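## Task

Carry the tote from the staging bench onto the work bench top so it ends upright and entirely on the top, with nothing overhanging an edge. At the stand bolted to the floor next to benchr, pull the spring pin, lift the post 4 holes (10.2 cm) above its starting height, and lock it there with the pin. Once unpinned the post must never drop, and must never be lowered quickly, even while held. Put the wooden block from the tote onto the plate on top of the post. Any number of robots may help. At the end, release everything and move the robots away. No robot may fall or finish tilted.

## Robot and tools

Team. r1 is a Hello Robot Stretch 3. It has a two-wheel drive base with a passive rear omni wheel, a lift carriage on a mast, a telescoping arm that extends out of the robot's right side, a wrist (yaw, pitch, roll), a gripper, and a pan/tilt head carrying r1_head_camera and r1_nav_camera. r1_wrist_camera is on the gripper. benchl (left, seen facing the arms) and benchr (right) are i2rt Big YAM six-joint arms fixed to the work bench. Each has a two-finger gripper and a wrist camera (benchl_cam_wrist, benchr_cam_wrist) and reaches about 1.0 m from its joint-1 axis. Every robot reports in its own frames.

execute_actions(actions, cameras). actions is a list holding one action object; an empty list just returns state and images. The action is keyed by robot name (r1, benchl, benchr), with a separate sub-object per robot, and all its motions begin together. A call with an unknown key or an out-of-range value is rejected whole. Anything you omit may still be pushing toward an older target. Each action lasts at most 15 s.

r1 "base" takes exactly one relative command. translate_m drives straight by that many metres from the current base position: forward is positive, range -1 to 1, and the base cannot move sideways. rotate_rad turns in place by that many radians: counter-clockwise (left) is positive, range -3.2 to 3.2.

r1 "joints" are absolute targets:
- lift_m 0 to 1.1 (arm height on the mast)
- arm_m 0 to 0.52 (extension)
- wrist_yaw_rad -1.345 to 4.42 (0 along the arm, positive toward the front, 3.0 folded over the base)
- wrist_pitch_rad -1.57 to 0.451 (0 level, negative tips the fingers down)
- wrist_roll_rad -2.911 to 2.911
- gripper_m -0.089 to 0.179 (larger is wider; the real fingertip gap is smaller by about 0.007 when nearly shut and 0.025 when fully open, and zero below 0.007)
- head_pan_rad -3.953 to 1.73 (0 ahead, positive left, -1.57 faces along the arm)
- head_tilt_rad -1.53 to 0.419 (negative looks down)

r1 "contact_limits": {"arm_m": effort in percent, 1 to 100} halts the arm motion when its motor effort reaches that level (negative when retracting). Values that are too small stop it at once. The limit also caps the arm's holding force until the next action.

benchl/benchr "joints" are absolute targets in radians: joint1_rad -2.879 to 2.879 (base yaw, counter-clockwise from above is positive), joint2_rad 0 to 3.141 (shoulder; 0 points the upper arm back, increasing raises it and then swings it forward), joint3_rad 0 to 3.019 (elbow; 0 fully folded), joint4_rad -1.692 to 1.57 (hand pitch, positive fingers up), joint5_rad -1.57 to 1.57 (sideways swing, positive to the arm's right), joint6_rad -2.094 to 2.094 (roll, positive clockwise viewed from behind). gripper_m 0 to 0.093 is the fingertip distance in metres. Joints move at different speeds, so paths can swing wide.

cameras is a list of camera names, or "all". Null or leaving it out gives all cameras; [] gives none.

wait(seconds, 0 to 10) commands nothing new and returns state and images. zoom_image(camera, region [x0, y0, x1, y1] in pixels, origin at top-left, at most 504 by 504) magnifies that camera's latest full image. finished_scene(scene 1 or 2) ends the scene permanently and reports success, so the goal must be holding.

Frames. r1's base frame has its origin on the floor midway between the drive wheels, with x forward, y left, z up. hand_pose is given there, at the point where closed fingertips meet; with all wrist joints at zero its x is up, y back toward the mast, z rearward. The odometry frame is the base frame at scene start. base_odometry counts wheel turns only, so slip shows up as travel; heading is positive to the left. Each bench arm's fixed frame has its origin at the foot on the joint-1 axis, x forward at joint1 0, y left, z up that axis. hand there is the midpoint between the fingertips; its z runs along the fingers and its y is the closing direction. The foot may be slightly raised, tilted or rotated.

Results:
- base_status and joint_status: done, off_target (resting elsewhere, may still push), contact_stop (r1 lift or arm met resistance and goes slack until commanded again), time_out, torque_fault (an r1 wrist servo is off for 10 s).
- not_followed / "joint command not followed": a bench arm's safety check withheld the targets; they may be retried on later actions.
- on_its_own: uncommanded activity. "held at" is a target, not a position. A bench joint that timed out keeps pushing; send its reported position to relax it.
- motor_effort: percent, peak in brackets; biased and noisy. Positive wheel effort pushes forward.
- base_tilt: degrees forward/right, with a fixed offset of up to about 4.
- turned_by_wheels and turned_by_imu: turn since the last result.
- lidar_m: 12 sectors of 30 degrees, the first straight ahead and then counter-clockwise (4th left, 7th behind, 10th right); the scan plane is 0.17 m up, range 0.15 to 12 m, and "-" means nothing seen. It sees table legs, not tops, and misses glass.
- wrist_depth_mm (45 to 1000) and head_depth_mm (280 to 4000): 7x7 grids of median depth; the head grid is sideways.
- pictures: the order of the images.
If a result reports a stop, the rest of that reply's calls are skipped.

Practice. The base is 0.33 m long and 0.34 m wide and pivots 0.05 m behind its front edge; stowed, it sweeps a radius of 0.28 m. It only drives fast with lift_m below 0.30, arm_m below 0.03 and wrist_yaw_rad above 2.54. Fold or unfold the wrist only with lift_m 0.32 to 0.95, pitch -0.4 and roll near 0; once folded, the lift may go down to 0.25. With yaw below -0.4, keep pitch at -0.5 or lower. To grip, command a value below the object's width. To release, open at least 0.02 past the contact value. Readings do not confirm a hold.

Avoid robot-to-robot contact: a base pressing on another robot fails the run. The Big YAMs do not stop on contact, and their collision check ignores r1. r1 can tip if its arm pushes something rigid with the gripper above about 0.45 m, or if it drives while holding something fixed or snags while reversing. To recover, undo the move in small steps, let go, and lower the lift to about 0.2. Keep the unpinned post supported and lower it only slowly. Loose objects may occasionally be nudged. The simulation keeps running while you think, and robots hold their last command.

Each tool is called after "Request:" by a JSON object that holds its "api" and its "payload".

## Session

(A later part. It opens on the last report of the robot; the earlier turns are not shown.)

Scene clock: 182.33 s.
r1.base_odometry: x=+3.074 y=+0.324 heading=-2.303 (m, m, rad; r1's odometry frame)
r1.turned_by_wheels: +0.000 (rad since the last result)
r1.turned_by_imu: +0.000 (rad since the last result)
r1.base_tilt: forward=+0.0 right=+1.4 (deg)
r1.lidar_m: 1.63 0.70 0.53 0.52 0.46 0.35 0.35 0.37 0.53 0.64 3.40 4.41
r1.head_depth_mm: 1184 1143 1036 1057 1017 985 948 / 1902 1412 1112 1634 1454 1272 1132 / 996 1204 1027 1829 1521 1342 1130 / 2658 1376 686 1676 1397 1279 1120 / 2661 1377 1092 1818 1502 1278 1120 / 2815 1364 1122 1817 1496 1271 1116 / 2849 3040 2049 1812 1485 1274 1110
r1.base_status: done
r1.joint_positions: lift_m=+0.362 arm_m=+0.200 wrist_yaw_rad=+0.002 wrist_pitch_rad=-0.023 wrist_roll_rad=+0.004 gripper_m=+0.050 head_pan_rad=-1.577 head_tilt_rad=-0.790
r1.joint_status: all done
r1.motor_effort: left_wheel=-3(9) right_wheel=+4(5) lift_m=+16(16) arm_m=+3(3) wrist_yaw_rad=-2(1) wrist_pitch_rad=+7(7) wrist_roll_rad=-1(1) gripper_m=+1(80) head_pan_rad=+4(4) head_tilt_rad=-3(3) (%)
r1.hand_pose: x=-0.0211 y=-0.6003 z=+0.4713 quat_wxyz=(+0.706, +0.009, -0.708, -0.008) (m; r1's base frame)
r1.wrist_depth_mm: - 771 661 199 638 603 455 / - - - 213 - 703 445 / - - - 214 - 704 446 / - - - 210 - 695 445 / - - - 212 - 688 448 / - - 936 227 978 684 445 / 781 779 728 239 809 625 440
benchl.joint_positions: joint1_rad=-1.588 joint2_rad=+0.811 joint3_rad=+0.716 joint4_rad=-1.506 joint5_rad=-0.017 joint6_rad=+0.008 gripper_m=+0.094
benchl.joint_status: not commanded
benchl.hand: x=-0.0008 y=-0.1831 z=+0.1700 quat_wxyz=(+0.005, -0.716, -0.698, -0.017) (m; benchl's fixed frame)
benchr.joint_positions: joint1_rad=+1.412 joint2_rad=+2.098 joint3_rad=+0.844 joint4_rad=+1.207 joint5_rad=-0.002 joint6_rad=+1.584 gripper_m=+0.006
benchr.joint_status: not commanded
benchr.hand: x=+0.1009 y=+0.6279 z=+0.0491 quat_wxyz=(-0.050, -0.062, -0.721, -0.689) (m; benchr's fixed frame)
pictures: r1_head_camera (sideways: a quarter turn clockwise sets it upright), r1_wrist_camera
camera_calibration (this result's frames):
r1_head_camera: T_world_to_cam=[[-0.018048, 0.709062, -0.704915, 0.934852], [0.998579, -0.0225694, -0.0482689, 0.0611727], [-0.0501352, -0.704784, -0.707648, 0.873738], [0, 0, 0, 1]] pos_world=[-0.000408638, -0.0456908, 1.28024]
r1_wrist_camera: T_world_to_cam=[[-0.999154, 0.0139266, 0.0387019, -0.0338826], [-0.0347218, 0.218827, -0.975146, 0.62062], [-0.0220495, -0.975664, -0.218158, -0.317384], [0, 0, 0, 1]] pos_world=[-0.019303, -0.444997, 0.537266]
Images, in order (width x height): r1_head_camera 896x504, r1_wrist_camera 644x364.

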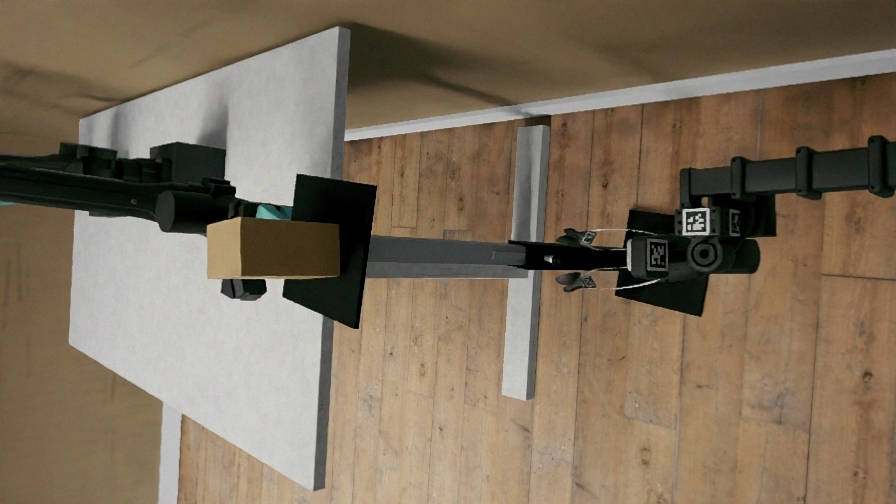

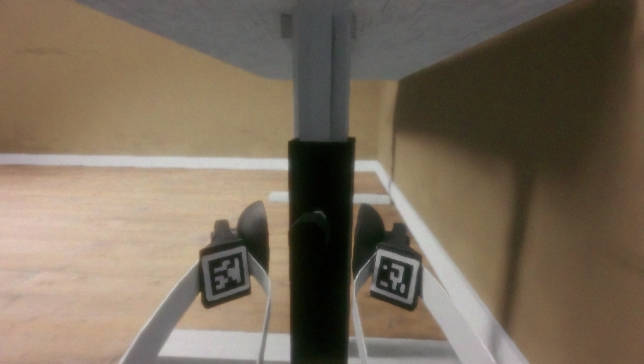

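Request:
{"api": "execute_actions", "payload": {"actions": [{"r1":{"joints":{"arm_m":0.227,"gripper_m":0.035}}}], "cameras": []}}

Request:
{"api": "execute_actions", "payload": {"actions": [{"r1":{"joints":{"gripper_m":-0.03}}}], "cameras": ["r1_wrist_camera"]}}

Request:
{"api": "execute_actions", "payload": {"actions": [{"r1":{"joints":{"arm_m":0.205}}}], "cameras": ["r1_wrist_camera","r1_head_camera"]}}

Scene clock: 184.27 s.
r1.base_odometry: x=+3.074 y=+0.324 heading=-2.303 (m, m, rad; r1's odometry frame)
r1.turned_by_wheels: +0.000 (rad since the last result)
r1.turned_by_imu: +0.000 (rad since the last result)
r1.base_tilt: forward=-0.1 right=+1.3 (deg)
r1.lidar_m: 1.64 0.70 0.53 0.52 0.46 0.35 0.35 0.37 0.53 0.64 3.40 4.40
r1.head_depth_mm: 1187 1136 1037 1056 1016 981 953 / 1905 1415 1110 1626 1445 1271 1125 / 863 1206 1028 1840 1519 1323 1135 / 2650 1378 689 1693 1444 1235 1126 / 2645 1372 1091 1814 1507 1278 1116 / 2806 1367 1133 1802 1488 1281 1109 / 2839 3043 2042 1804 1491 1274 1110
r1.base_status: not commanded
r1.joint_positions: lift_m=+0.362 arm_m=+0.226 wrist_yaw_rad=-0.009 wrist_pitch_rad=-0.025 wrist_roll_rad=+0.004 gripper_m=+0.035 head_pan_rad=-1.577 head_tilt_rad=-0.790
r1.joint_status: all done
r1.motor_effort: left_wheel=-6(6) right_wheel=+6(7) lift_m=+15(16) arm_m=+11(12) wrist_yaw_rad=+7(7) wrist_pitch_rad=+8(8) wrist_roll_rad=-2(1) gripper_m=+0(59) head_pan_rad=+4(5) head_tilt_rad=-3(3) (%)
r1.hand_pose: x=-0.0237 y=-0.6263 z=+0.4708 quat_wxyz=(+0.706, +0.006, -0.708, -0.012) (m; r1's base frame)
r1.wrist_depth_mm: - 777 673 172 665 599 444 / - - - 179 - 687 443 / - - - 182 - 684 446 / - - - 181 - 691 440 / - - - 185 - 668 439 / 965 - 909 196 968 661 440 / 787 778 802 206 779 650 440
benchl.joint_positions: joint1_rad=-1.588 joint2_rad=+0.811 joint3_rad=+0.716 joint4_rad=-1.506 joint5_rad=-0.017 joint6_rad=+0.008 gripper_m=+0.094
benchl.joint_status: not commanded
benchl.hand: x=-0.0008 y=-0.1831 z=+0.1700 quat_wxyz=(+0.005, -0.716, -0.698, -0.017) (m; benchl's fixed frame)
benchr.joint_positions: joint1_rad=+1.412 joint2_rad=+2.098 joint3_rad=+0.844 joint4_rad=+1.207 joint5_rad=-0.002 joint6_rad=+1.584 gripper_m=+0.006
benchr.joint_status: not commanded
benchr.hand: x=+0.1009 y=+0.6279 z=+0.0491 quat_wxyz=(-0.050, -0.062, -0.721, -0.689) (m; benchr's fixed frame)
pictures: none
No camera images: the call's "cameras" was empty. Leave "cameras" out to get every camera's image.

Scene clock: 185.63 s.
r1.base_odometry: x=+3.074 y=+0.324 heading=-2.303 (m, m, rad; r1's odometry frame)
r1.turned_by_wheels: +0.000 (rad since the last result)
r1.turned_by_imu: +0.000 (rad since the last result)
r1.base_tilt: forward=+0.0 right=+1.3 (deg)
r1.lidar_m: 1.63 0.70 0.53 0.52 0.46 0.35 0.35 0.37 0.53 0.64 3.40 4.42
r1.head_depth_mm: 1185 1144 1033 1058 1019 981 947 / 1906 1412 1115 1627 1444 1262 1123 / 897 1202 1022 1837 1513 1324 1144 / 2654 1372 688 1677 1456 1229 1116 / 2663 1360 1087 1814 1505 1279 1117 / 2837 1358 1125 1801 1494 1276 1113 / 2852 3057 2056 1793 1485 1279 1114
r1.base_status: not commanded
r1.joint_positions: lift_m=+0.362 arm_m=+0.226 wrist_yaw_rad=+0.000 wrist_pitch_rad=-0.024 wrist_roll_rad=+0.003 gripper_m=-0.029 head_pan_rad=-1.577 head_tilt_rad=-0.791
r1.joint_status: all done
r1.motor_effort: left_wheel=-2(6) right_wheel=+0(7) lift_m=+16(16) arm_m=+7(11) wrist_yaw_rad=+0(10) wrist_pitch_rad=+8(8) wrist_roll_rad=-1(1) gripper_m=-20(98) head_pan_rad=+4(4) head_tilt_rad=-3(3) (%)
r1.hand_pose: x=-0.0215 y=-0.6267 z=+0.4709 quat_wxyz=(+0.706, +0.009, -0.708, -0.009) (m; r1's base frame)
r1.wrist_depth_mm: - 793 665 172 665 600 455 / - - - 177 - 715 458 / - - - 182 - 705 438 / - - - 182 - 711 448 / - - - 184 - 688 449 / - - 985 195 - 689 441 / 769 786 788 204 803 660 445
benchl.joint_positions: joint1_rad=-1.588 joint2_rad=+0.811 joint3_rad=+0.716 joint4_rad=-1.506 joint5_rad=-0.017 joint6_rad=+0.008 gripper_m=+0.094
benchl.joint_status: not commanded
benchl.hand: x=-0.0008 y=-0.1831 z=+0.1700 quat_wxyz=(+0.005, -0.716, -0.698, -0.017) (m; benchl's fixed frame)
benchr.joint_positions: joint1_rad=+1.412 joint2_rad=+2.098 joint3_rad=+0.844 joint4_rad=+1.207 joint5_rad=-0.002 joint6_rad=+1.584 gripper_m=+0.006
benchr.joint_status: not commanded
benchr.hand: x=+0.1009 y=+0.6279 z=+0.0491 quat_wxyz=(-0.050, -0.062, -0.721, -0.689) (m; benchr's fixed frame)
pictures: r1_wrist_camera
camera_calibration (this result's frames):
r1_wrist_camera: T_world_to_cam=[[-0.999097, 0.015735, 0.0394684, -0.0332075], [-0.0350393, 0.220291, -0.974805, 0.626779], [-0.024033, -0.975307, -0.219541, -0.342449], [0, 0, 0, 1]] pos_world=[-0.0194457, -0.471544, 0.537116]
Images, in order (width x height): r1_wrist_camera 644x364.

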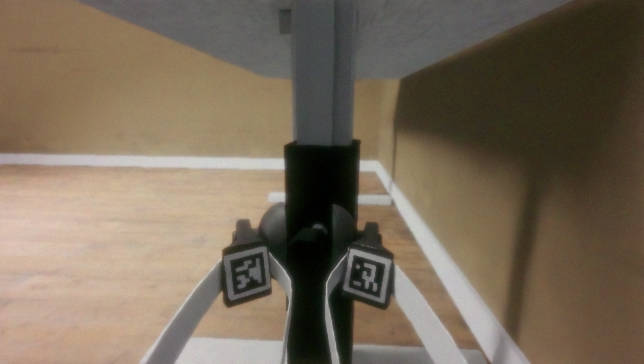

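Scene clock: 186.70 s.
r1.base_odometry: x=+3.074 y=+0.324 heading=-2.303 (m, m, rad; r1's odometry frame)
r1.turned_by_wheels: +0.000 (rad since the last result)
r1.turned_by_imu: +0.000 (rad since the last result)
r1.base_tilt: forward=-0.1 right=+1.3 (deg)
r1.lidar_m: 1.64 0.70 0.53 0.52 0.46 0.35 0.35 0.37 0.52 0.64 3.40 4.40
r1.head_depth_mm: 1188 1137 1037 1051 1021 981 950 / 1901 1399 1110 1632 1446 1272 1125 / 893 1202 1018 1830 1514 1341 1119 / 2651 1374 688 1676 1453 1247 1119 / 2650 1366 1093 1822 1508 1284 1119 / 2863 1361 1121 1811 1503 1281 1116 / 2828 3026 2041 1793 1485 1273 1113
r1.base_status: not commanded
r1.joint_positions: lift_m=+0.362 arm_m=+0.206 wrist_yaw_rad=+0.006 wrist_pitch_rad=-0.017 wrist_roll_rad=+0.003 gripper_m=-0.029 head_pan_rad=-1.577 head_tilt_rad=-0.791
r1.joint_status: all done
r1.motor_effort: left_wheel=+0(2) right_wheel=+0(2) lift_m=+16(16) arm_m=-5(9) wrist_yaw_rad=-5(6) wrist_pitch_rad=+5(8) wrist_roll_rad=-1(1) gripper_m=-17(21) head_pan_rad=+4(4) head_tilt_rad=-3(3) (%)
r1.hand_pose: x=-0.0200 y=-0.6063 z=+0.4727 quat_wxyz=(+0.706, +0.008, -0.708, -0.004) (m; r1's base frame)
r1.wrist_depth_mm: - 749 642 191 628 613 458 / - - - 197 - 723 454 / - - - 203 - 708 452 / - - - 202 - 693 451 / - - - - - 709 441 / - - - 222 - 699 448 / 786 783 747 231 795 669 443
benchl.joint_positions: joint1_rad=-1.588 joint2_rad=+0.811 joint3_rad=+0.716 joint4_rad=-1.506 joint5_rad=-0.017 joint6_rad=+0.008 gripper_m=+0.094
benchl.joint_status: not commanded
benchl.hand: x=-0.0008 y=-0.1831 z=+0.1700 quat_wxyz=(+0.005, -0.716, -0.698, -0.017) (m; benchl's fixed frame)
benchr.joint_positions: joint1_rad=+1.412 joint2_rad=+2.098 joint3_rad=+0.844 joint4_rad=+1.207 joint5_rad=-0.002 joint6_rad=+1.584 gripper_m=+0.006
benchr.joint_status: not commanded
benchr.hand: x=+0.1009 y=+0.6279 z=+0.0491 quat_wxyz=(-0.050, -0.062, -0.721, -0.689) (m; benchr's fixed frame)
pictures: r1_head_camera (sideways: a quarter turn clockwise sets it upright), r1_wrist_camera
camera_calibration (this result's frames):
r1_head_camera: T_world_to_cam=[[-0.0181044, 0.709971, -0.703998, 0.933658], [0.998582, -0.02242, -0.0482903, 0.0612005], [-0.0500684, -0.703874, -0.708558, 0.874921], [0, 0, 0, 1]] pos_world=[-0.000404491, -0.0456634, 1.28018]
r1_wrist_camera: T_world_to_cam=[[-0.999176, 0.00993091, 0.0393632, -0.035515], [-0.0363402, 0.213424, -0.976284, 0.620548], [-0.0180964, -0.976909, -0.212887, -0.32613], [0, 0, 0, 1]] pos_world=[-0.0188367, -0.450686, 0.5378]
Images, in order (width x height): r1_head_camera 896x504, r1_wrist_camera 644x364.

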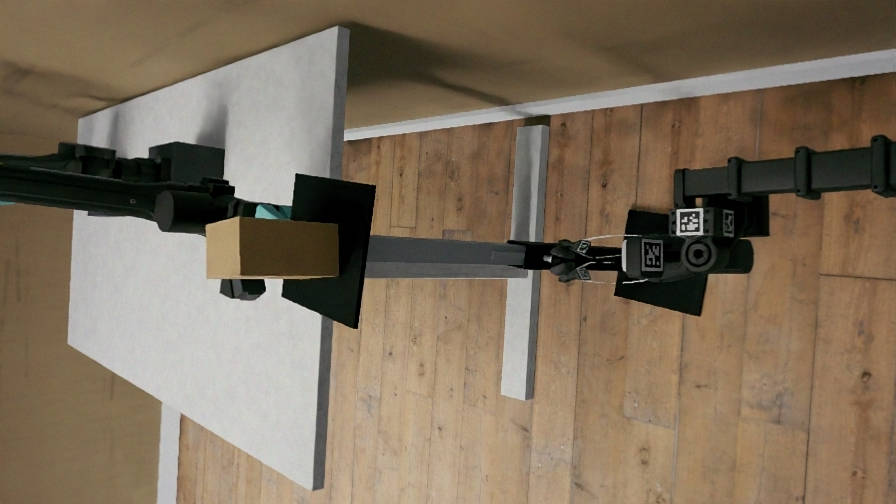

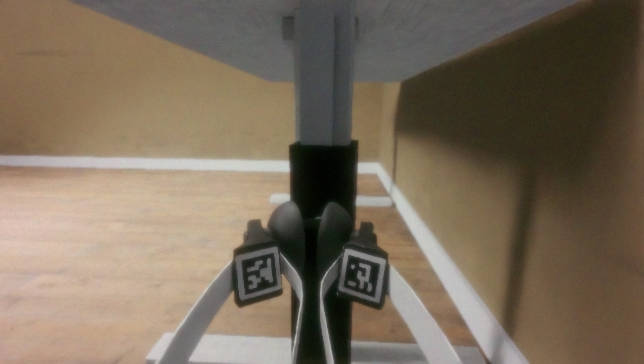

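Request:
{"api": "execute_actions", "payload": {"actions": [{"r1":{"joints":{"gripper_m":0.032}},"benchr":{"joints":{"joint2_rad":2.03,"joint4_rad":1.22}}}], "cameras": []}}

Request:
{"api": "execute_actions", "payload": {"actions": [{"r1":{"joints":{"arm_m":0.224}}}], "cameras": ["r1_wrist_camera"]}}

Request:
{"api": "execute_actions", "payload": {"actions": [{"r1":{"joints":{"gripper_m":-0.075}}}], "cameras": []}}

Request:
{"api": "execute_actions", "payload": {"actions": [{"r1":{"joints":{"arm_m":0.205}}}], "cameras": ["r1_wrist_camera","r1_head_camera"]}}

Scene clock: 188.83 s.
r1.base_odometry: x=+3.074 y=+0.324 heading=-2.303 (m, m, rad; r1's odometry frame)
r1.turned_by_wheels: +0.000 (rad since the last result)
r1.turned_by_imu: +0.000 (rad since the last result)
r1.base_tilt: forward=-0.1 right=+1.3 (deg)
r1.lidar_m: 1.63 0.70 0.53 0.52 0.46 0.35 0.35 0.37 0.53 0.64 3.42 4.40
r1.head_depth_mm: 1189 1132 1029 1058 1020 980 952 / 1895 1406 1116 1640 1456 1268 1127 / 996 1201 1024 1830 1515 1346 1127 / 2653 1373 688 1661 1448 1241 1120 / 2679 1370 1087 1815 1515 1278 1120 / 2810 1356 1130 1805 1504 1283 1112 / 2841 3113 2048 1794 1493 1267 1108
r1.base_status: not commanded
r1.joint_positions: lift_m=+0.362 arm_m=+0.205 wrist_yaw_rad=+0.003 wrist_pitch_rad=-0.017 wrist_roll_rad=+0.003 gripper_m=+0.032 head_pan_rad=-1.577 head_tilt_rad=-0.791
r1.joint_status: all done
r1.motor_effort: left_wheel=-1(1) right_wheel=+1(1) lift_m=+16(16) arm_m=-3(5) wrist_yaw_rad=-3(5) wrist_pitch_rad=+5(5) wrist_roll_rad=-1(1) gripper_m=+1(76) head_pan_rad=+5(4) head_tilt_rad=-2(3) (%)
r1.hand_pose: x=-0.0206 y=-0.6061 z=+0.4727 quat_wxyz=(+0.706, +0.007, -0.708, -0.005) (m; r1's base frame)
r1.wrist_depth_mm: - 761 647 192 619 618 456 / - - - 199 - 716 454 / - - - 206 - 696 451 / - - - 202 - 699 447 / - - - 180 - 681 447 / 974 - 965 218 - 698 441 / 792 794 752 230 810 650 442
benchl.joint_positions: joint1_rad=-1.588 joint2_rad=+0.811 joint3_rad=+0.716 joint4_rad=-1.506 joint5_rad=-0.017 joint6_rad=+0.008 gripper_m=+0.094
benchl.joint_status: not commanded
benchl.hand: x=-0.0008 y=-0.1831 z=+0.1700 quat_wxyz=(+0.005, -0.716, -0.698, -0.017) (m; benchl's fixed frame)
benchr.joint_positions: joint1_rad=+1.412 joint2_rad=+2.096 joint3_rad=+0.844 joint4_rad=+1.203 joint5_rad=-0.002 joint6_rad=+1.584 gripper_m=+0.006
benchr.joint_status: all done
benchr.hand: x=+0.1009 y=+0.6279 z=+0.0491 quat_wxyz=(-0.050, -0.062, -0.721, -0.688) (m; benchr's fixed frame)
pictures: none
No camera images: the call's "cameras" was empty. Leave "cameras" out to get every camera's image.

Scene clock: 189.87 s.
r1.base_odometry: x=+3.074 y=+0.324 heading=-2.303 (m, m, rad; r1's odometry frame)
r1.turned_by_wheels: +0.000 (rad since the last result)
r1.turned_by_imu: +0.000 (rad since the last result)
r1.base_tilt: forward=-0.1 right=+1.3 (deg)
r1.lidar_m: 1.63 0.70 0.54 0.52 0.46 0.35 0.35 0.37 0.53 0.64 3.41 4.41
r1.head_depth_mm: 1185 1139 1036 1055 1019 980 950 / 1905 1409 1107 1630 1445 1269 1129 / 1000 1203 1019 1848 1517 1327 1121 / 2651 1374 687 1673 1440 1234 1118 / 2668 1364 1088 1830 1497 1276 1118 / 2824 1357 1128 1808 1498 1272 1112 / 2815 3091 2048 1803 1489 1270 1111
r1.base_status: not commanded
r1.joint_positions: lift_m=+0.362 arm_m=+0.223 wrist_yaw_rad=-0.002 wrist_pitch_rad=-0.018 wrist_roll_rad=+0.003 gripper_m=+0.032 head_pan_rad=-1.577 head_tilt_rad=-0.791
r1.joint_status: all done
r1.motor_effort: left_wheel=-2(3) right_wheel=+3(3) lift_m=+16(16) arm_m=+7(7) wrist_yaw_rad=+1(3) wrist_pitch_rad=+6(6) wrist_roll_rad=-2(2) gripper_m=+0(0) head_pan_rad=+4(4) head_tilt_rad=-2(3) (%)
r1.hand_pose: x=-0.0219 y=-0.6240 z=+0.4724 quat_wxyz=(+0.706, +0.006, -0.708, -0.007) (m; r1's base frame)
r1.wrist_depth_mm: - 764 652 174 633 611 457 / - - - 180 - 699 448 / - - - 185 - 698 444 / - - - 185 - 690 442 / - - - 186 - 706 455 / - 991 971 199 - 697 438 / 786 795 792 207 796 651 443
benchl.joint_positions: joint1_rad=-1.588 joint2_rad=+0.811 joint3_rad=+0.716 joint4_rad=-1.506 joint5_rad=-0.017 joint6_rad=+0.008 gripper_m=+0.094
benchl.joint_status: not commanded
benchl.hand: x=-0.0008 y=-0.1831 z=+0.1700 quat_wxyz=(+0.005, -0.716, -0.698, -0.017) (m; benchl's fixed frame)
benchr.joint_positions: joint1_rad=+1.412 joint2_rad=+2.096 joint3_rad=+0.844 joint4_rad=+1.203 joint5_rad=-0.002 joint6_rad=+1.584 gripper_m=+0.006
benchr.joint_status: not commanded
benchr.hand: x=+0.1009 y=+0.6279 z=+0.0491 quat_wxyz=(-0.050, -0.062, -0.721, -0.688) (m; benchr's fixed frame)
pictures: r1_wrist_camera
camera_calibration (this result's frames):
r1_wrist_camera: T_world_to_cam=[[-0.999071, 0.017487, 0.0393834, -0.0325653], [-0.0347119, 0.214948, -0.976008, 0.624777], [-0.0255328, -0.976469, -0.214141, -0.34276], [0, 0, 0, 1]] pos_world=[-0.0195994, -0.46842, 0.537671]
Images, in order (width x height): r1_wrist_camera 644x364.

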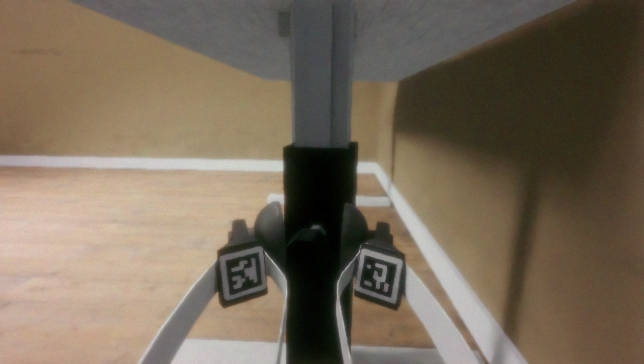

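Scene clock: 191.43 s.
r1.base_odometry: x=+3.074 y=+0.324 heading=-2.303 (m, m, rad; r1's odometry frame)
r1.turned_by_wheels: +0.000 (rad since the last result)
r1.turned_by_imu: +0.000 (rad since the last result)
r1.base_tilt: forward=+0.0 right=+1.3 (deg)
r1.lidar_m: 1.64 0.70 0.53 0.52 0.46 0.35 0.35 0.37 0.52 0.64 3.42 4.40
r1.head_depth_mm: 1187 1138 1033 1061 1022 979 950 / 1883 1405 1114 1643 1445 1272 1128 / 892 1206 1022 1828 1510 1323 1121 / 2653 1377 688 1673 1472 1235 1123 / 2660 1366 1088 1812 1498 1278 1117 / 2803 1363 1129 1804 1498 1277 1114 / 2857 3058 2035 1802 1489 1265 1109
r1.base_status: not commanded
r1.joint_positions: lift_m=+0.362 arm_m=+0.224 wrist_yaw_rad=+0.003 wrist_pitch_rad=-0.014 wrist_roll_rad=+0.003 gripper_m=-0.073 head_pan_rad=-1.577 head_tilt_rad=-0.791
r1.joint_status: all done
r1.motor_effort: left_wheel=-1(3) right_wheel=-1(3) lift_m=+16(16) arm_m=+1(7) wrist_yaw_rad=-3(6) wrist_pitch_rad=+5(6) wrist_roll_rad=-1(1) gripper_m=-36(99) head_pan_rad=+4(3) head_tilt_rad=-3(2) (%)
r1.hand_pose: x=-0.0207 y=-0.6247 z=+0.4734 quat_wxyz=(+0.706, +0.006, -0.708, -0.004) (m; r1's base frame)
r1.wrist_depth_mm: - 733 639 174 615 611 455 / - - - 179 - 720 457 / - - - 185 - 699 450 / - - - 183 - 704 450 / - - - 185 - 703 448 / - - - 198 - 692 444 / 796 789 793 205 799 668 445
benchl.joint_positions: joint1_rad=-1.588 joint2_rad=+0.811 joint3_rad=+0.716 joint4_rad=-1.506 joint5_rad=-0.017 joint6_rad=+0.008 gripper_m=+0.094
benchl.joint_status: not commanded
benchl.hand: x=-0.0008 y=-0.1831 z=+0.1700 quat_wxyz=(+0.005, -0.716, -0.698, -0.017) (m; benchl's fixed frame)
benchr.joint_positions: joint1_rad=+1.412 joint2_rad=+2.096 joint3_rad=+0.844 joint4_rad=+1.203 joint5_rad=-0.002 joint6_rad=+1.584 gripper_m=+0.006
benchr.joint_status: not commanded
benchr.hand: x=+0.1009 y=+0.6279 z=+0.0491 quat_wxyz=(-0.050, -0.062, -0.721, -0.688) (m; benchr's fixed frame)
pictures: none
No camera images: the call's "cameras" was empty. Leave "cameras" out to get every camera's image.

Scene clock: 192.47 s.
r1.base_odometry: x=+3.074 y=+0.324 heading=-2.303 (m, m, rad; r1's odometry frame)
r1.turned_by_wheels: +0.000 (rad since the last result)
r1.turned_by_imu: +0.000 (rad since the last result)
r1.base_tilt: forward=+0.0 right=+1.3 (deg)
r1.lidar_m: 1.64 0.70 0.53 0.52 0.46 0.35 0.34 0.37 0.53 0.64 3.39 4.41
r1.head_depth_mm: 1181 1140 1035 1058 1022 981 950 / 1902 1396 1115 1626 1452 1271 1125 / 995 1207 1021 1831 1517 1343 1139 / 2670 1370 686 1664 1432 1243 1115 / 2680 1367 1084 1815 1503 1278 1118 / 2837 1354 1125 1813 1491 1283 1113 / 2814 3050 2019 1793 1488 1273 1116
r1.base_status: not commanded
r1.joint_positions: lift_m=+0.362 arm_m=+0.205 wrist_yaw_rad=+0.006 wrist_pitch_rad=-0.007 wrist_roll_rad=+0.003 gripper_m=-0.068 head_pan_rad=-1.577 head_tilt_rad=-0.791
r1.joint_status: all done
r1.on_its_own: gripper_m is held at -0.068, not at your -0.075, by its stall guard, which is still easing
r1.motor_effort: left_wheel=-1(1) right_wheel=+1(3) lift_m=+16(16) arm_m=-5(12) wrist_yaw_rad=-5(6) wrist_pitch_rad=+2(5) wrist_roll_rad=-1(1) gripper_m=-11(35) head_pan_rad=+4(4) head_tilt_rad=-2(3) (%)
r1.hand_pose: x=-0.0200 y=-0.6065 z=+0.4754 quat_wxyz=(+0.706, +0.005, -0.708, -0.001) (m; r1's base frame)
r1.wrist_depth_mm: - 627 617 191 595 587 453 / - - - 198 - 721 452 / - - - 206 - 717 457 / - - - 204 - 696 446 / - - - - - 691 453 / - - - 219 - 700 451 / 794 799 802 229 820 684 449
benchl.joint_positions: joint1_rad=-1.588 joint2_rad=+0.811 joint3_rad=+0.716 joint4_rad=-1.506 joint5_rad=-0.017 joint6_rad=+0.008 gripper_m=+0.094
benchl.joint_status: not commanded
benchl.hand: x=-0.0008 y=-0.1831 z=+0.1700 quat_wxyz=(+0.005, -0.716, -0.698, -0.017) (m; benchl's fixed frame)
benchr.joint_positions: joint1_rad=+1.412 joint2_rad=+2.096 joint3_rad=+0.844 joint4_rad=+1.203 joint5_rad=-0.002 joint6_rad=+1.584 gripper_m=+0.006
benchr.joint_status: not commanded
benchr.hand: x=+0.1009 y=+0.6279 z=+0.0491 quat_wxyz=(-0.050, -0.062, -0.722, -0.688) (m; benchr's fixed frame)
pictures: r1_head_camera (sideways: a quarter turn clockwise sets it upright), r1_wrist_camera
camera_calibration (this result's frames):
r1_head_camera: T_world_to_cam=[[-0.0181091, 0.710054, -0.703914, 0.933548], [0.998582, -0.022407, -0.0482923, 0.0612031], [-0.0500628, -0.70379, -0.708642, 0.87503], [0, 0, 0, 1]] pos_world=[-0.000404144, -0.0456609, 1.28018]
r1_wrist_camera: T_world_to_cam=[[-0.999161, 0.0104169, 0.0396037, -0.0354558], [-0.0366651, 0.203157, -0.978459, 0.618018], [-0.0182383, -0.979091, -0.202605, -0.331978], [0, 0, 0, 1]] pos_world=[-0.0188211, -0.450222, 0.53885]
Images, in order (width x height): r1_head_camera 896x504, r1_wrist_camera 644x364.

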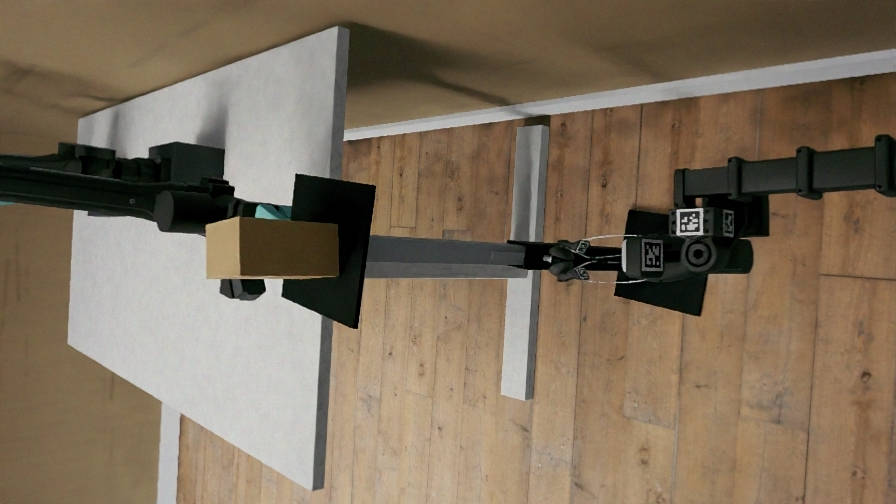

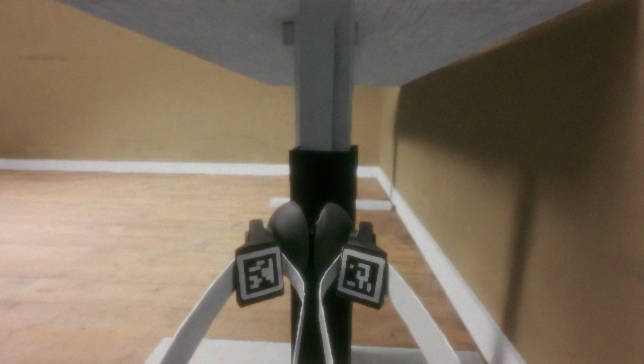

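Request:
{"api": "execute_actions", "payload": {"actions": [{"r1":{"joints":{"gripper_m":0.032}},"benchr":{"joints":{"joint2_rad":1.97,"joint3_rad":0.87,"joint4_rad":1.24}}}], "cameras": []}}

Request:
{"api": "execute_actions", "payload": {"actions": [{"r1":{"joints":{"arm_m":0.224,"lift_m":0.357}}}], "cameras": ["benchr_cam_wrist"]}}

Request:
{"api": "execute_actions", "payload": {"actions": [{"r1":{"joints":{"gripper_m":-0.06}}}], "cameras": []}}

Request:
{"api": "execute_actions", "payload": {"actions": [{"r1":{"joints":{"arm_m":0.213}}}], "cameras": ["r1_wrist_camera","r1_head_camera"]}}

Scene clock: 195.27 s.
r1.base_odometry: x=+3.074 y=+0.324 heading=-2.303 (m, m, rad; r1's odometry frame)
r1.turned_by_wheels: +0.000 (rad since the last result)
r1.turned_by_imu: +0.000 (rad since the last result)
r1.base_tilt: forward=-0.1 right=+1.3 (deg)
r1.lidar_m: 1.64 0.70 0.54 0.52 0.46 0.35 0.35 0.37 0.53 0.64 3.40 4.42
r1.head_depth_mm: 1180 1142 1028 1060 1017 982 950 / 1878 1396 1105 1626 1441 1270 1125 / 999 1197 1061 1821 1527 1345 1134 / 2621 1310 688 1673 1451 1240 1119 / 2643 1365 1088 1818 1505 1282 1115 / 2816 1360 1130 1807 1499 1278 1117 / 2897 3076 2046 1812 1494 1266 1106
r1.base_status: not commanded
r1.joint_positions: lift_m=+0.362 arm_m=+0.205 wrist_yaw_rad=+0.003 wrist_pitch_rad=-0.016 wrist_roll_rad=+0.003 gripper_m=+0.032 head_pan_rad=-1.577 head_tilt_rad=-0.791
r1.joint_status: all done
r1.motor_effort: left_wheel=-1(2) right_wheel=+2(2) lift_m=+16(16) arm_m=-3(5) wrist_yaw_rad=-3(5) wrist_pitch_rad=+5(5) wrist_roll_rad=-1(1) gripper_m=+2(79) head_pan_rad=+4(5) head_tilt_rad=-3(2) (%)
r1.hand_pose: x=-0.0206 y=-0.6061 z=+0.4730 quat_wxyz=(+0.706, +0.007, -0.708, -0.005) (m; r1's base frame)
r1.wrist_depth_mm: - 751 639 191 631 617 459 / - - - 198 - 693 454 / - - - 206 - 704 449 / - - - 203 - 687 456 / - - - 181 - 694 441 / - - 998 219 980 688 452 / 772 784 743 231 797 656 445
benchl.joint_positions: joint1_rad=-1.588 joint2_rad=+0.811 joint3_rad=+0.716 joint4_rad=-1.506 joint5_rad=-0.017 joint6_rad=+0.008 gripper_m=+0.094
benchl.joint_status: not commanded
benchl.hand: x=-0.0008 y=-0.1831 z=+0.1700 quat_wxyz=(+0.005, -0.716, -0.698, -0.017) (m; benchl's fixed frame)
benchr.joint_positions: joint1_rad=+1.412 joint2_rad=+2.085 joint3_rad=+0.844 joint4_rad=+1.191 joint5_rad=-0.002 joint6_rad=+1.584 gripper_m=+0.006
benchr.joint_status: all done
benchr.hand: x=+0.1011 y=+0.6287 z=+0.0532 quat_wxyz=(-0.049, -0.062, -0.722, -0.688) (m; benchr's fixed frame)
pictures: none
No camera images: the call's "cameras" was empty. Leave "cameras" out to get every camera's image.

Scene clock: 196.30 s.
r1.base_odometry: x=+3.074 y=+0.324 heading=-2.303 (m, m, rad; r1's odometry frame)
r1.turned_by_wheels: +0.000 (rad since the last result)
r1.turned_by_imu: +0.000 (rad since the last result)
r1.base_tilt: forward=-0.1 right=+1.3 (deg)
r1.lidar_m: 1.64 0.70 0.53 0.52 0.46 0.35 0.35 0.37 0.53 0.64 3.40 4.40
r1.head_depth_mm: 1182 1142 1034 1054 1019 990 945 / 1891 1404 1112 1638 1450 1266 1127 / 997 1204 1057 1841 1515 1327 1123 / 2678 1309 687 1682 1434 1232 1117 / 2676 1374 1087 1818 1502 1284 1120 / 2786 1347 1122 1798 1497 1282 1107 / 2867 3065 2054 1799 1488 1273 1109
r1.base_status: not commanded
r1.joint_positions: lift_m=+0.358 arm_m=+0.223 wrist_yaw_rad=-0.002 wrist_pitch_rad=-0.018 wrist_roll_rad=+0.003 gripper_m=+0.032 head_pan_rad=-1.577 head_tilt_rad=-0.791
r1.joint_status: all done
r1.motor_effort: left_wheel=-2(2) right_wheel=+3(3) lift_m=+14(18) arm_m=+7(8) wrist_yaw_rad=+1(2) wrist_pitch_rad=+6(6) wrist_roll_rad=-1(1) gripper_m=+0(0) head_pan_rad=+4(5) head_tilt_rad=-3(3) (%)
r1.hand_pose: x=-0.0219 y=-0.6240 z=+0.4675 quat_wxyz=(+0.706, +0.006, -0.708, -0.007) (m; r1's base frame)
r1.wrist_depth_mm: - 785 674 175 658 612 452 / - - - 180 - 718 454 / - - - 183 - 691 457 / - - - 185 - 687 449 / - - - 166 - 690 435 / - 992 970 198 - 684 445 / 781 777 783 207 788 658 440
benchl.joint_positions: joint1_rad=-1.588 joint2_rad=+0.811 joint3_rad=+0.716 joint4_rad=-1.506 joint5_rad=-0.017 joint6_rad=+0.008 gripper_m=+0.094
benchl.joint_status: not commanded
benchl.hand: x=-0.0008 y=-0.1831 z=+0.1700 quat_wxyz=(+0.005, -0.716, -0.698, -0.017) (m; benchl's fixed frame)
benchr.joint_positions: joint1_rad=+1.412 joint2_rad=+2.085 joint3_rad=+0.844 joint4_rad=+1.191 joint5_rad=-0.002 joint6_rad=+1.584 gripper_m=+0.006
benchr.joint_status: not commanded
benchr.hand: x=+0.1011 y=+0.6287 z=+0.0532 quat_wxyz=(-0.049, -0.062, -0.722, -0.688) (m; benchr's fixed frame)
pictures: benchr_cam_wrist
camera_calibration (this result's frames):
benchr_cam_wrist: T_world_to_cam=[[-0.0191475, -0.0484743, -0.998641, 0.0858179], [-0.894608, -0.445168, 0.0387614, 0.373959], [-0.446441, 0.894134, -0.0348417, -0.3931], [0, 0, 0, 1]] pos_world=[0.160694, 0.522119, 0.0575099]
Images, in order (width x height): benchr_cam_wrist 504x504.

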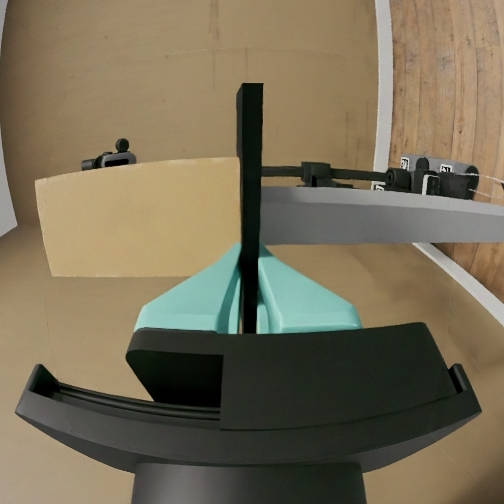

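Scene clock: 197.70 s.
r1.base_odometry: x=+3.074 y=+0.324 heading=-2.303 (m, m, rad; r1's odometry frame)
r1.turned_by_wheels: +0.000 (rad since the last result)
r1.turned_by_imu: +0.000 (rad since the last result)
r1.base_tilt: forward=-0.1 right=+1.4 (deg)
r1.lidar_m: 1.64 0.70 0.53 0.52 0.46 0.35 0.35 0.37 0.53 0.64 3.38 4.41
r1.head_depth_mm: 1183 1140 1029 1057 1021 987 951 / 1898 1393 1108 1636 1450 1264 1127 / 892 1203 1062 1830 1517 1323 1123 / 2645 1296 688 1687 1472 1234 1120 / 2676 1369 1087 1820 1504 1290 1118 / 2855 1357 1125 1805 1492 1269 1111 / 2839 3068 2036 1803 1500 1272 1110
r1.base_status: not commanded
r1.joint_positions: lift_m=+0.358 arm_m=+0.224 wrist_yaw_rad=+0.003 wrist_pitch_rad=-0.018 wrist_roll_rad=+0.003 gripper_m=-0.059 head_pan_rad=-1.577 head_tilt_rad=-0.792
r1.joint_status: all done
r1.motor_effort: left_wheel=+0(3) right_wheel=-1(3) lift_m=+15(15) arm_m=+2(7) wrist_yaw_rad=-3(6) wrist_pitch_rad=+6(6) wrist_roll_rad=+0(1) gripper_m=-30(99) head_pan_rad=+4(4) head_tilt_rad=-3(3) (%)
r1.hand_pose: x=-0.0206 y=-0.6245 z=+0.4675 quat_wxyz=(+0.706, +0.008, -0.708, -0.006) (m; r1's base frame)
r1.wrist_depth_mm: - - 674 174 644 617 458 / - - - 180 - 708 457 / - - - 183 - 700 457 / - - - 182 - 708 449 / - - - 154 - 698 445 / - - - 198 - 696 450 / 782 784 792 207 780 666 447
benchl.joint_positions: joint1_rad=-1.588 joint2_rad=+0.811 joint3_rad=+0.716 joint4_rad=-1.506 joint5_rad=-0.017 joint6_rad=+0.008 gripper_m=+0.094
benchl.joint_status: not commanded
benchl.hand: x=-0.0008 y=-0.1831 z=+0.1700 quat_wxyz=(+0.005, -0.716, -0.698, -0.017) (m; benchl's fixed frame)
benchr.joint_positions: joint1_rad=+1.412 joint2_rad=+2.085 joint3_rad=+0.844 joint4_rad=+1.191 joint5_rad=-0.002 joint6_rad=+1.584 gripper_m=+0.006
benchr.joint_status: not commanded
benchr.hand: x=+0.1011 y=+0.6287 z=+0.0532 quat_wxyz=(-0.049, -0.062, -0.722, -0.688) (m; benchr's fixed frame)
pictures: none
No camera images: the call's "cameras" was empty. Leave "cameras" out to get every camera's image.

Scene clock: 198.60 s.
r1.base_odometry: x=+3.074 y=+0.324 heading=-2.303 (m, m, rad; r1's odometry frame)
r1.turned_by_wheels: +0.000 (rad since the last result)
r1.turned_by_imu: +0.000 (rad since the last result)
r1.base_tilt: forward=-0.1 right=+1.3 (deg)
r1.lidar_m: 1.63 0.70 0.53 0.52 0.46 0.35 0.35 0.37 0.53 0.64 3.40 4.39
r1.head_depth_mm: 1185 1143 1035 1058 1016 986 947 / 1892 1402 1104 1633 1439 1267 1131 / 888 1206 1022 1834 1516 1349 1119 / 2624 806 675 1684 1436 1231 1113 / 2669 1369 1090 1816 1505 1278 1114 / 2827 1348 1124 1819 1499 1278 1109 / 2824 3080 2052 1797 1493 1269 1109
r1.base_status: not commanded
r1.joint_positions: lift_m=+0.358 arm_m=+0.214 wrist_yaw_rad=+0.008 wrist_pitch_rad=-0.016 wrist_roll_rad=+0.003 gripper_m=-0.055 head_pan_rad=-1.577 head_tilt_rad=-0.792
r1.joint_status: all done
r1.motor_effort: left_wheel=+1(1) right_wheel=-2(3) lift_m=+15(15) arm_m=-10(11) wrist_yaw_rad=-6(6) wrist_pitch_rad=+5(6) wrist_roll_rad=-1(0) gripper_m=-29(30) head_pan_rad=+5(4) head_tilt_rad=-3(2) (%)
r1.hand_pose: x=-0.0195 y=-0.6149 z=+0.4680 quat_wxyz=(+0.706, +0.009, -0.708, -0.003) (m; r1's base frame)
r1.wrist_depth_mm: - 778 684 182 640 627 463 / - - - 189 - 723 455 / - - - 191 - 715 460 / - - - 193 - 716 451 / - - - 161 - 712 455 / - 983 - 209 - 705 443 / 784 812 727 217 779 658 443
benchl.joint_positions: joint1_rad=-1.588 joint2_rad=+0.811 joint3_rad=+0.716 joint4_rad=-1.506 joint5_rad=-0.017 joint6_rad=+0.008 gripper_m=+0.094
benchl.joint_status: not commanded
benchl.hand: x=-0.0008 y=-0.1831 z=+0.1700 quat_wxyz=(+0.005, -0.716, -0.698, -0.017) (m; benchl's fixed frame)
benchr.joint_positions: joint1_rad=+1.412 joint2_rad=+2.057 joint3_rad=+0.842 joint4_rad=+1.191 joint5_rad=-0.002 joint6_rad=+1.584 gripper_m=+0.006
benchr.joint_status: not commanded
benchr.hand: x=+0.1012 y=+0.6299 z=+0.0698 quat_wxyz=(-0.050, -0.061, -0.713, -0.697) (m; benchr's fixed frame)
pictures: r1_head_camera (sideways: a quarter turn clockwise sets it upright), r1_wrist_camera
camera_calibration (this result's frames):
r1_head_camera: T_world_to_cam=[[-0.018121, 0.71018, -0.703787, 0.933382], [0.998582, -0.0223806, -0.0482953, 0.0612069], [-0.0500495, -0.703664, -0.708768, 0.875194], [0, 0, 0, 1]] pos_world=[-0.00040331, -0.0456571, 1.28017]
r1_wrist_camera: T_world_to_cam=[[-0.999164, 0.00800854, 0.040093, -0.0362689], [-0.0374817, 0.212277, -0.97649, 0.617182], [-0.0163311, -0.977177, -0.211799, -0.336106], [0, 0, 0, 1]] pos_world=[-0.0185945, -0.459158, 0.532939]
Images, in order (width x height): r1_head_camera 896x504, r1_wrist_camera 644x364.

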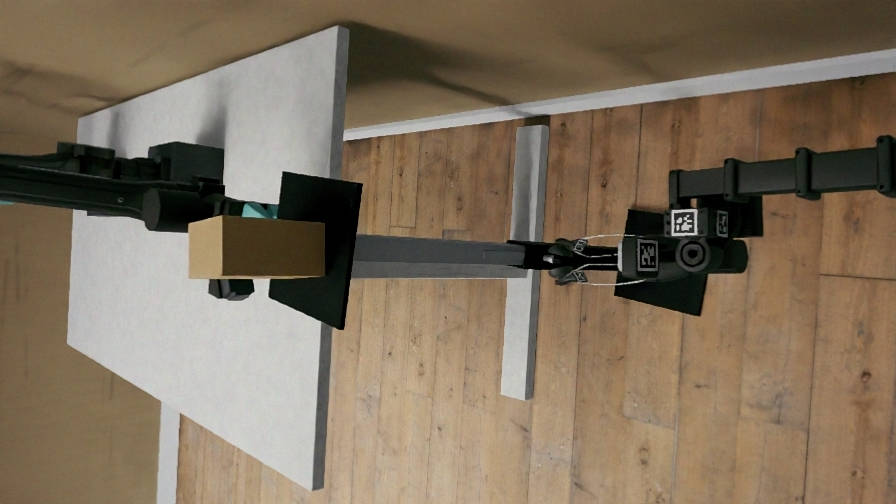

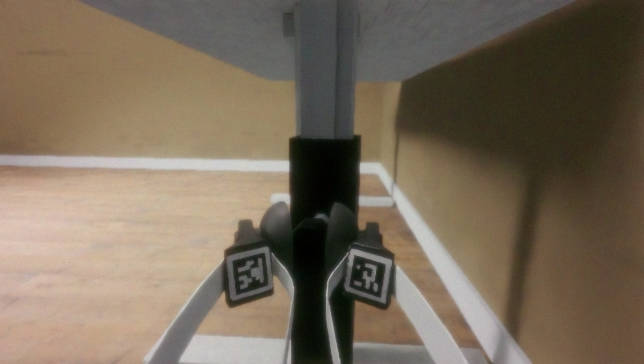

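Request:
{"api": "execute_actions", "payload": {"actions": [{"benchr":{"joints":{"joint2_rad":1.87,"joint3_rad":0.85,"joint4_rad":1.15}}}], "cameras": []}}

Request:
{"api": "execute_actions", "payload": {"actions": [{"benchr":{"joints":{"joint2_rad":1.79,"joint3_rad":0.84,"joint4_rad":1.08}}}], "cameras": ["r1_wrist_camera","r1_head_camera"]}}

Scene clock: 200.03 s.
r1.base_odometry: x=+3.074 y=+0.324 heading=-2.303 (m, m, rad; r1's odometry frame)
r1.turned_by_wheels: +0.000 (rad since the last result)
r1.turned_by_imu: +0.000 (rad since the last result)
r1.base_tilt: forward=+0.0 right=+1.4 (deg)
r1.lidar_m: 1.63 0.70 0.53 0.52 0.46 0.35 0.35 0.37 0.53 0.64 3.39 4.41
r1.head_depth_mm: 1184 1141 1028 1057 1021 981 947 / 1876 1391 1100 1622 1446 1274 1128 / 873 1203 1062 1819 1518 1343 1122 / 2662 796 682 1667 1443 1234 1123 / 2679 1366 1087 1811 1496 1283 1115 / 2832 1357 1126 1814 1498 1273 1115 / 2807 3071 2028 1805 1490 1269 1107
r1.base_status: not commanded
r1.joint_positions: lift_m=+0.358 arm_m=+0.214 wrist_yaw_rad=+0.008 wrist_pitch_rad=-0.016 wrist_roll_rad=+0.003 gripper_m=-0.048 head_pan_rad=-1.577 head_tilt_rad=-0.792
r1.joint_status: not commanded
r1.on_its_own: gripper_m is held at -0.047, not at your -0.060, by its stall guard, which is still easing
r1.motor_effort: left_wheel=+1(1) right_wheel=-2(3) lift_m=+15(15) arm_m=-8(10) wrist_yaw_rad=-7(6) wrist_pitch_rad=+5(5) wrist_roll_rad=-2(0) gripper_m=-7(28) head_pan_rad=+4(4) head_tilt_rad=-3(2) (%)
r1.hand_pose: x=-0.0195 y=-0.6147 z=+0.4681 quat_wxyz=(+0.706, +0.009, -0.708, -0.003) (m; r1's base frame)
r1.wrist_depth_mm: - 808 654 184 628 632 466 / - - - 190 - 714 457 / - - - 194 - 714 458 / - - - 195 - 692 447 / - - - 163 - 710 448 / 995 - 982 210 - 689 453 / 781 800 749 219 800 661 446
benchl.joint_positions: joint1_rad=-1.588 joint2_rad=+0.811 joint3_rad=+0.716 joint4_rad=-1.506 joint5_rad=-0.017 joint6_rad=+0.008 gripper_m=+0.094
benchl.joint_status: not commanded
benchl.hand: x=-0.0008 y=-0.1831 z=+0.1700 quat_wxyz=(+0.005, -0.716, -0.698, -0.017) (m; benchl's fixed frame)
benchr.joint_positions: joint1_rad=+1.412 joint2_rad=+2.001 joint3_rad=+0.835 joint4_rad=+1.099 joint5_rad=-0.002 joint6_rad=+1.584 gripper_m=+0.006
benchr.joint_status: all done
benchr.hand: x=+0.1011 y=+0.6293 z=+0.0788 quat_wxyz=(-0.049, -0.062, -0.728, -0.681) (m; benchr's fixed frame)
pictures: none
No camera images: the call's "cameras" was empty. Leave "cameras" out to get every camera's image.

Scene clock: 201.80 s.
r1.base_odometry: x=+3.074 y=+0.324 heading=-2.303 (m, m, rad; r1's odometry frame)
r1.turned_by_wheels: +0.000 (rad since the last result)
r1.turned_by_imu: +0.000 (rad since the last result)
r1.base_tilt: forward=+0.0 right=+1.3 (deg)
r1.lidar_m: 1.63 0.70 0.53 0.52 0.46 0.35 0.35 0.37 0.53 0.64 3.40 4.40
r1.head_depth_mm: 1185 1143 1035 1060 1020 983 951 / 1880 1400 1112 1630 1452 1267 1125 / 860 1199 1062 1832 1518 1335 1121 / 2620 782 683 1675 1443 1226 1121 / 2637 1367 1090 1805 1501 1287 1114 / 2825 1356 1130 1807 1494 1277 1116 / 2857 3087 2036 1803 1493 1269 1112
r1.base_status: not commanded
r1.joint_positions: lift_m=+0.358 arm_m=+0.214 wrist_yaw_rad=+0.008 wrist_pitch_rad=-0.016 wrist_roll_rad=+0.003 gripper_m=-0.040 head_pan_rad=-1.577 head_tilt_rad=-0.792
r1.joint_status: not commanded
r1.on_its_own: gripper_m is held at -0.041, not at your -0.060, by its stall guard, which is still easing
r1.motor_effort: left_wheel=+0(1) right_wheel=-2(2) lift_m=+15(15) arm_m=-8(8) wrist_yaw_rad=-6(6) wrist_pitch_rad=+5(5) wrist_roll_rad=-1(1) gripper_m=-23(24) head_pan_rad=+4(4) head_tilt_rad=-3(3) (%)
r1.hand_pose: x=-0.0195 y=-0.6146 z=+0.4681 quat_wxyz=(+0.706, +0.009, -0.708, -0.003) (m; r1's base frame)
r1.wrist_depth_mm: - 784 660 183 649 610 453 / - - - 189 - 721 457 / - - - 194 - 701 458 / - - - 194 - 712 453 / - - - 164 - 687 453 / - - 1000 210 - 713 451 / 796 801 737 218 791 666 446
benchl.joint_positions: joint1_rad=-1.588 joint2_rad=+0.811 joint3_rad=+0.716 joint4_rad=-1.506 joint5_rad=-0.017 joint6_rad=+0.008 gripper_m=+0.094
benchl.joint_status: not commanded
benchl.hand: x=-0.0008 y=-0.1831 z=+0.1700 quat_wxyz=(+0.005, -0.716, -0.698, -0.017) (m; benchl's fixed frame)
benchr.joint_positions: joint1_rad=+1.412 joint2_rad=+1.964 joint3_rad=+0.834 joint4_rad=+1.011 joint5_rad=-0.002 joint6_rad=+1.584 gripper_m=+0.007
benchr.joint_status: joint2_rad time_out (moved -0.037 of -0.211); joint4_rad time_out (moved -0.089 of -0.019); the others done
benchr.on_its_own: joint2_rad reads +1.964 and still pushes toward +1.790 since a time_out; joint4_rad reads +1.011 and still pushes toward +1.080 since a time_out
benchr.hand: x=+0.1011 y=+0.6287 z=+0.0795 quat_wxyz=(-0.048, -0.064, -0.745, -0.662) (m; benchr's fixed frame)
pictures: r1_head_camera (sideways: a quarter turn clockwise sets it upright), r1_wrist_camera
camera_calibration (this result's frames):
r1_head_camera: T_world_to_cam=[[-0.0181211, 0.71018, -0.703787, 0.933382], [0.998582, -0.0223805, -0.0482953, 0.0612069], [-0.0500494, -0.703664, -0.708768, 0.875194], [0, 0, 0, 1]] pos_world=[-0.000403305, -0.0456571, 1.28017]
r1_wrist_camera: T_world_to_cam=[[-0.999163, 0.0080975, 0.0400893, -0.0362371], [-0.0374629, 0.212062, -0.976538, 0.617077], [-0.0164089, -0.977223, -0.211581, -0.335996], [0, 0, 0, 1]] pos_world=[-0.0186026, -0.458909, 0.532962]
Images, in order (width x height): r1_head_camera 896x504, r1_wrist_camera 644x364.

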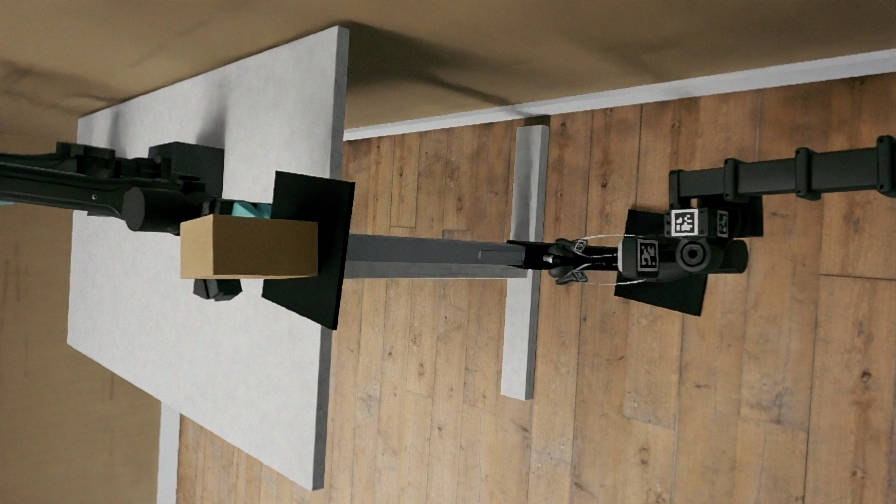

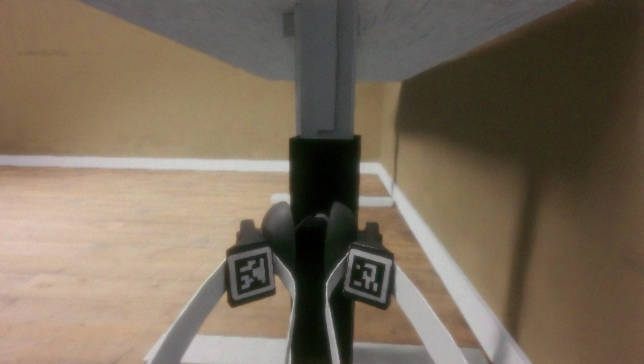

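Request:
{"api": "execute_actions", "payload": {"actions": [{"r1":{"joints":{"gripper_m":0.032}},"benchr":{"joints":{"joint2_rad":1.93,"joint3_rad":0.86,"joint4_rad":1.17}}}], "cameras": []}}

Request:
{"api": "execute_actions", "payload": {"actions": [{"r1":{"joints":{"arm_m":0.225}}}], "cameras": []}}

Request:
{"api": "execute_actions", "payload": {"actions": [{"r1":{"joints":{"gripper_m":-0.065}}}], "cameras": []}}

Request:
{"api": "execute_actions", "payload": {"actions": [{"r1":{"joints":{"arm_m":0.208}}}], "cameras": ["r1_wrist_camera"]}}

Request:
{"api": "execute_actions", "payload": {"actions": [{"benchr":{"joints":{"joint2_rad":1.79,"joint3_rad":0.84,"joint4_rad":1.08}}}], "cameras": ["r1_wrist_camera"]}}

Scene clock: 204.93 s.
r1.base_odometry: x=+3.074 y=+0.324 heading=-2.303 (m, m, rad; r1's odometry frame)
r1.turned_by_wheels: +0.000 (rad since the last result)
r1.turned_by_imu: +0.000 (rad since the last result)
r1.base_tilt: forward=-0.1 right=+1.3 (deg)
r1.lidar_m: 1.64 0.70 0.53 0.52 0.46 0.35 0.35 0.37 0.53 0.64 3.39 4.43
r1.head_depth_mm: 1183 1142 1030 1054 1021 985 944 / 1888 1397 1109 1627 1447 1269 1121 / 875 1206 1059 1832 1513 1343 1129 / 2656 793 680 1679 1434 1231 1117 / 2664 1362 1091 1807 1499 1276 1122 / 2800 1360 1126 1806 1496 1281 1106 / 2803 3035 2050 1785 1502 1271 1114
r1.base_status: not commanded
r1.joint_positions: lift_m=+0.358 arm_m=+0.213 wrist_yaw_rad=+0.003 wrist_pitch_rad=-0.016 wrist_roll_rad=+0.003 gripper_m=+0.032 head_pan_rad=-1.577 head_tilt_rad=-0.792
r1.joint_status: all done
r1.motor_effort: left_wheel=-1(1) right_wheel=+1(2) lift_m=+15(15) arm_m=-4(8) wrist_yaw_rad=-3(7) wrist_pitch_rad=+5(5) wrist_roll_rad=-1(1) gripper_m=+0(77) head_pan_rad=+5(4) head_tilt_rad=-3(2) (%)
r1.hand_pose: x=-0.0206 y=-0.6141 z=+0.4680 quat_wxyz=(+0.706, +0.007, -0.708, -0.005) (m; r1's base frame)
r1.wrist_depth_mm: - 790 665 183 642 611 452 / - - - 190 - 712 450 / - - - 194 - 702 456 / - - - 194 - 695 455 / - - - 167 - 693 446 / 986 - 950 208 992 690 441 / 792 797 751 219 790 659 443
benchl.joint_positions: joint1_rad=-1.588 joint2_rad=+0.811 joint3_rad=+0.716 joint4_rad=-1.506 joint5_rad=-0.017 joint6_rad=+0.008 gripper_m=+0.094
benchl.joint_status: not commanded
benchl.hand: x=-0.0008 y=-0.1831 z=+0.1700 quat_wxyz=(+0.005, -0.716, -0.698, -0.017) (m; benchl's fixed frame)
benchr.joint_positions: joint1_rad=+1.412 joint2_rad=+1.996 joint3_rad=+0.834 joint4_rad=+1.089 joint5_rad=-0.002 joint6_rad=+1.584 gripper_m=+0.007
benchr.joint_status: joint4_rad time_out (moved +0.078 of +0.159); the others done
benchr.on_its_own: joint4_rad reads +1.089 and still pushes toward +1.170 since a time_out
benchr.hand: x=+0.1011 y=+0.6289 z=+0.0784 quat_wxyz=(-0.049, -0.062, -0.730, -0.679) (m; benchr's fixed frame)
pictures: none
No camera images: the call's "cameras" was empty. Leave "cameras" out to get every camera's image.

not run: a stop came earlier in this reply.

not run: a stop came earlier in this reply.

not run: a stop came earlier in this reply.

not run: a stop came earlier in this reply.


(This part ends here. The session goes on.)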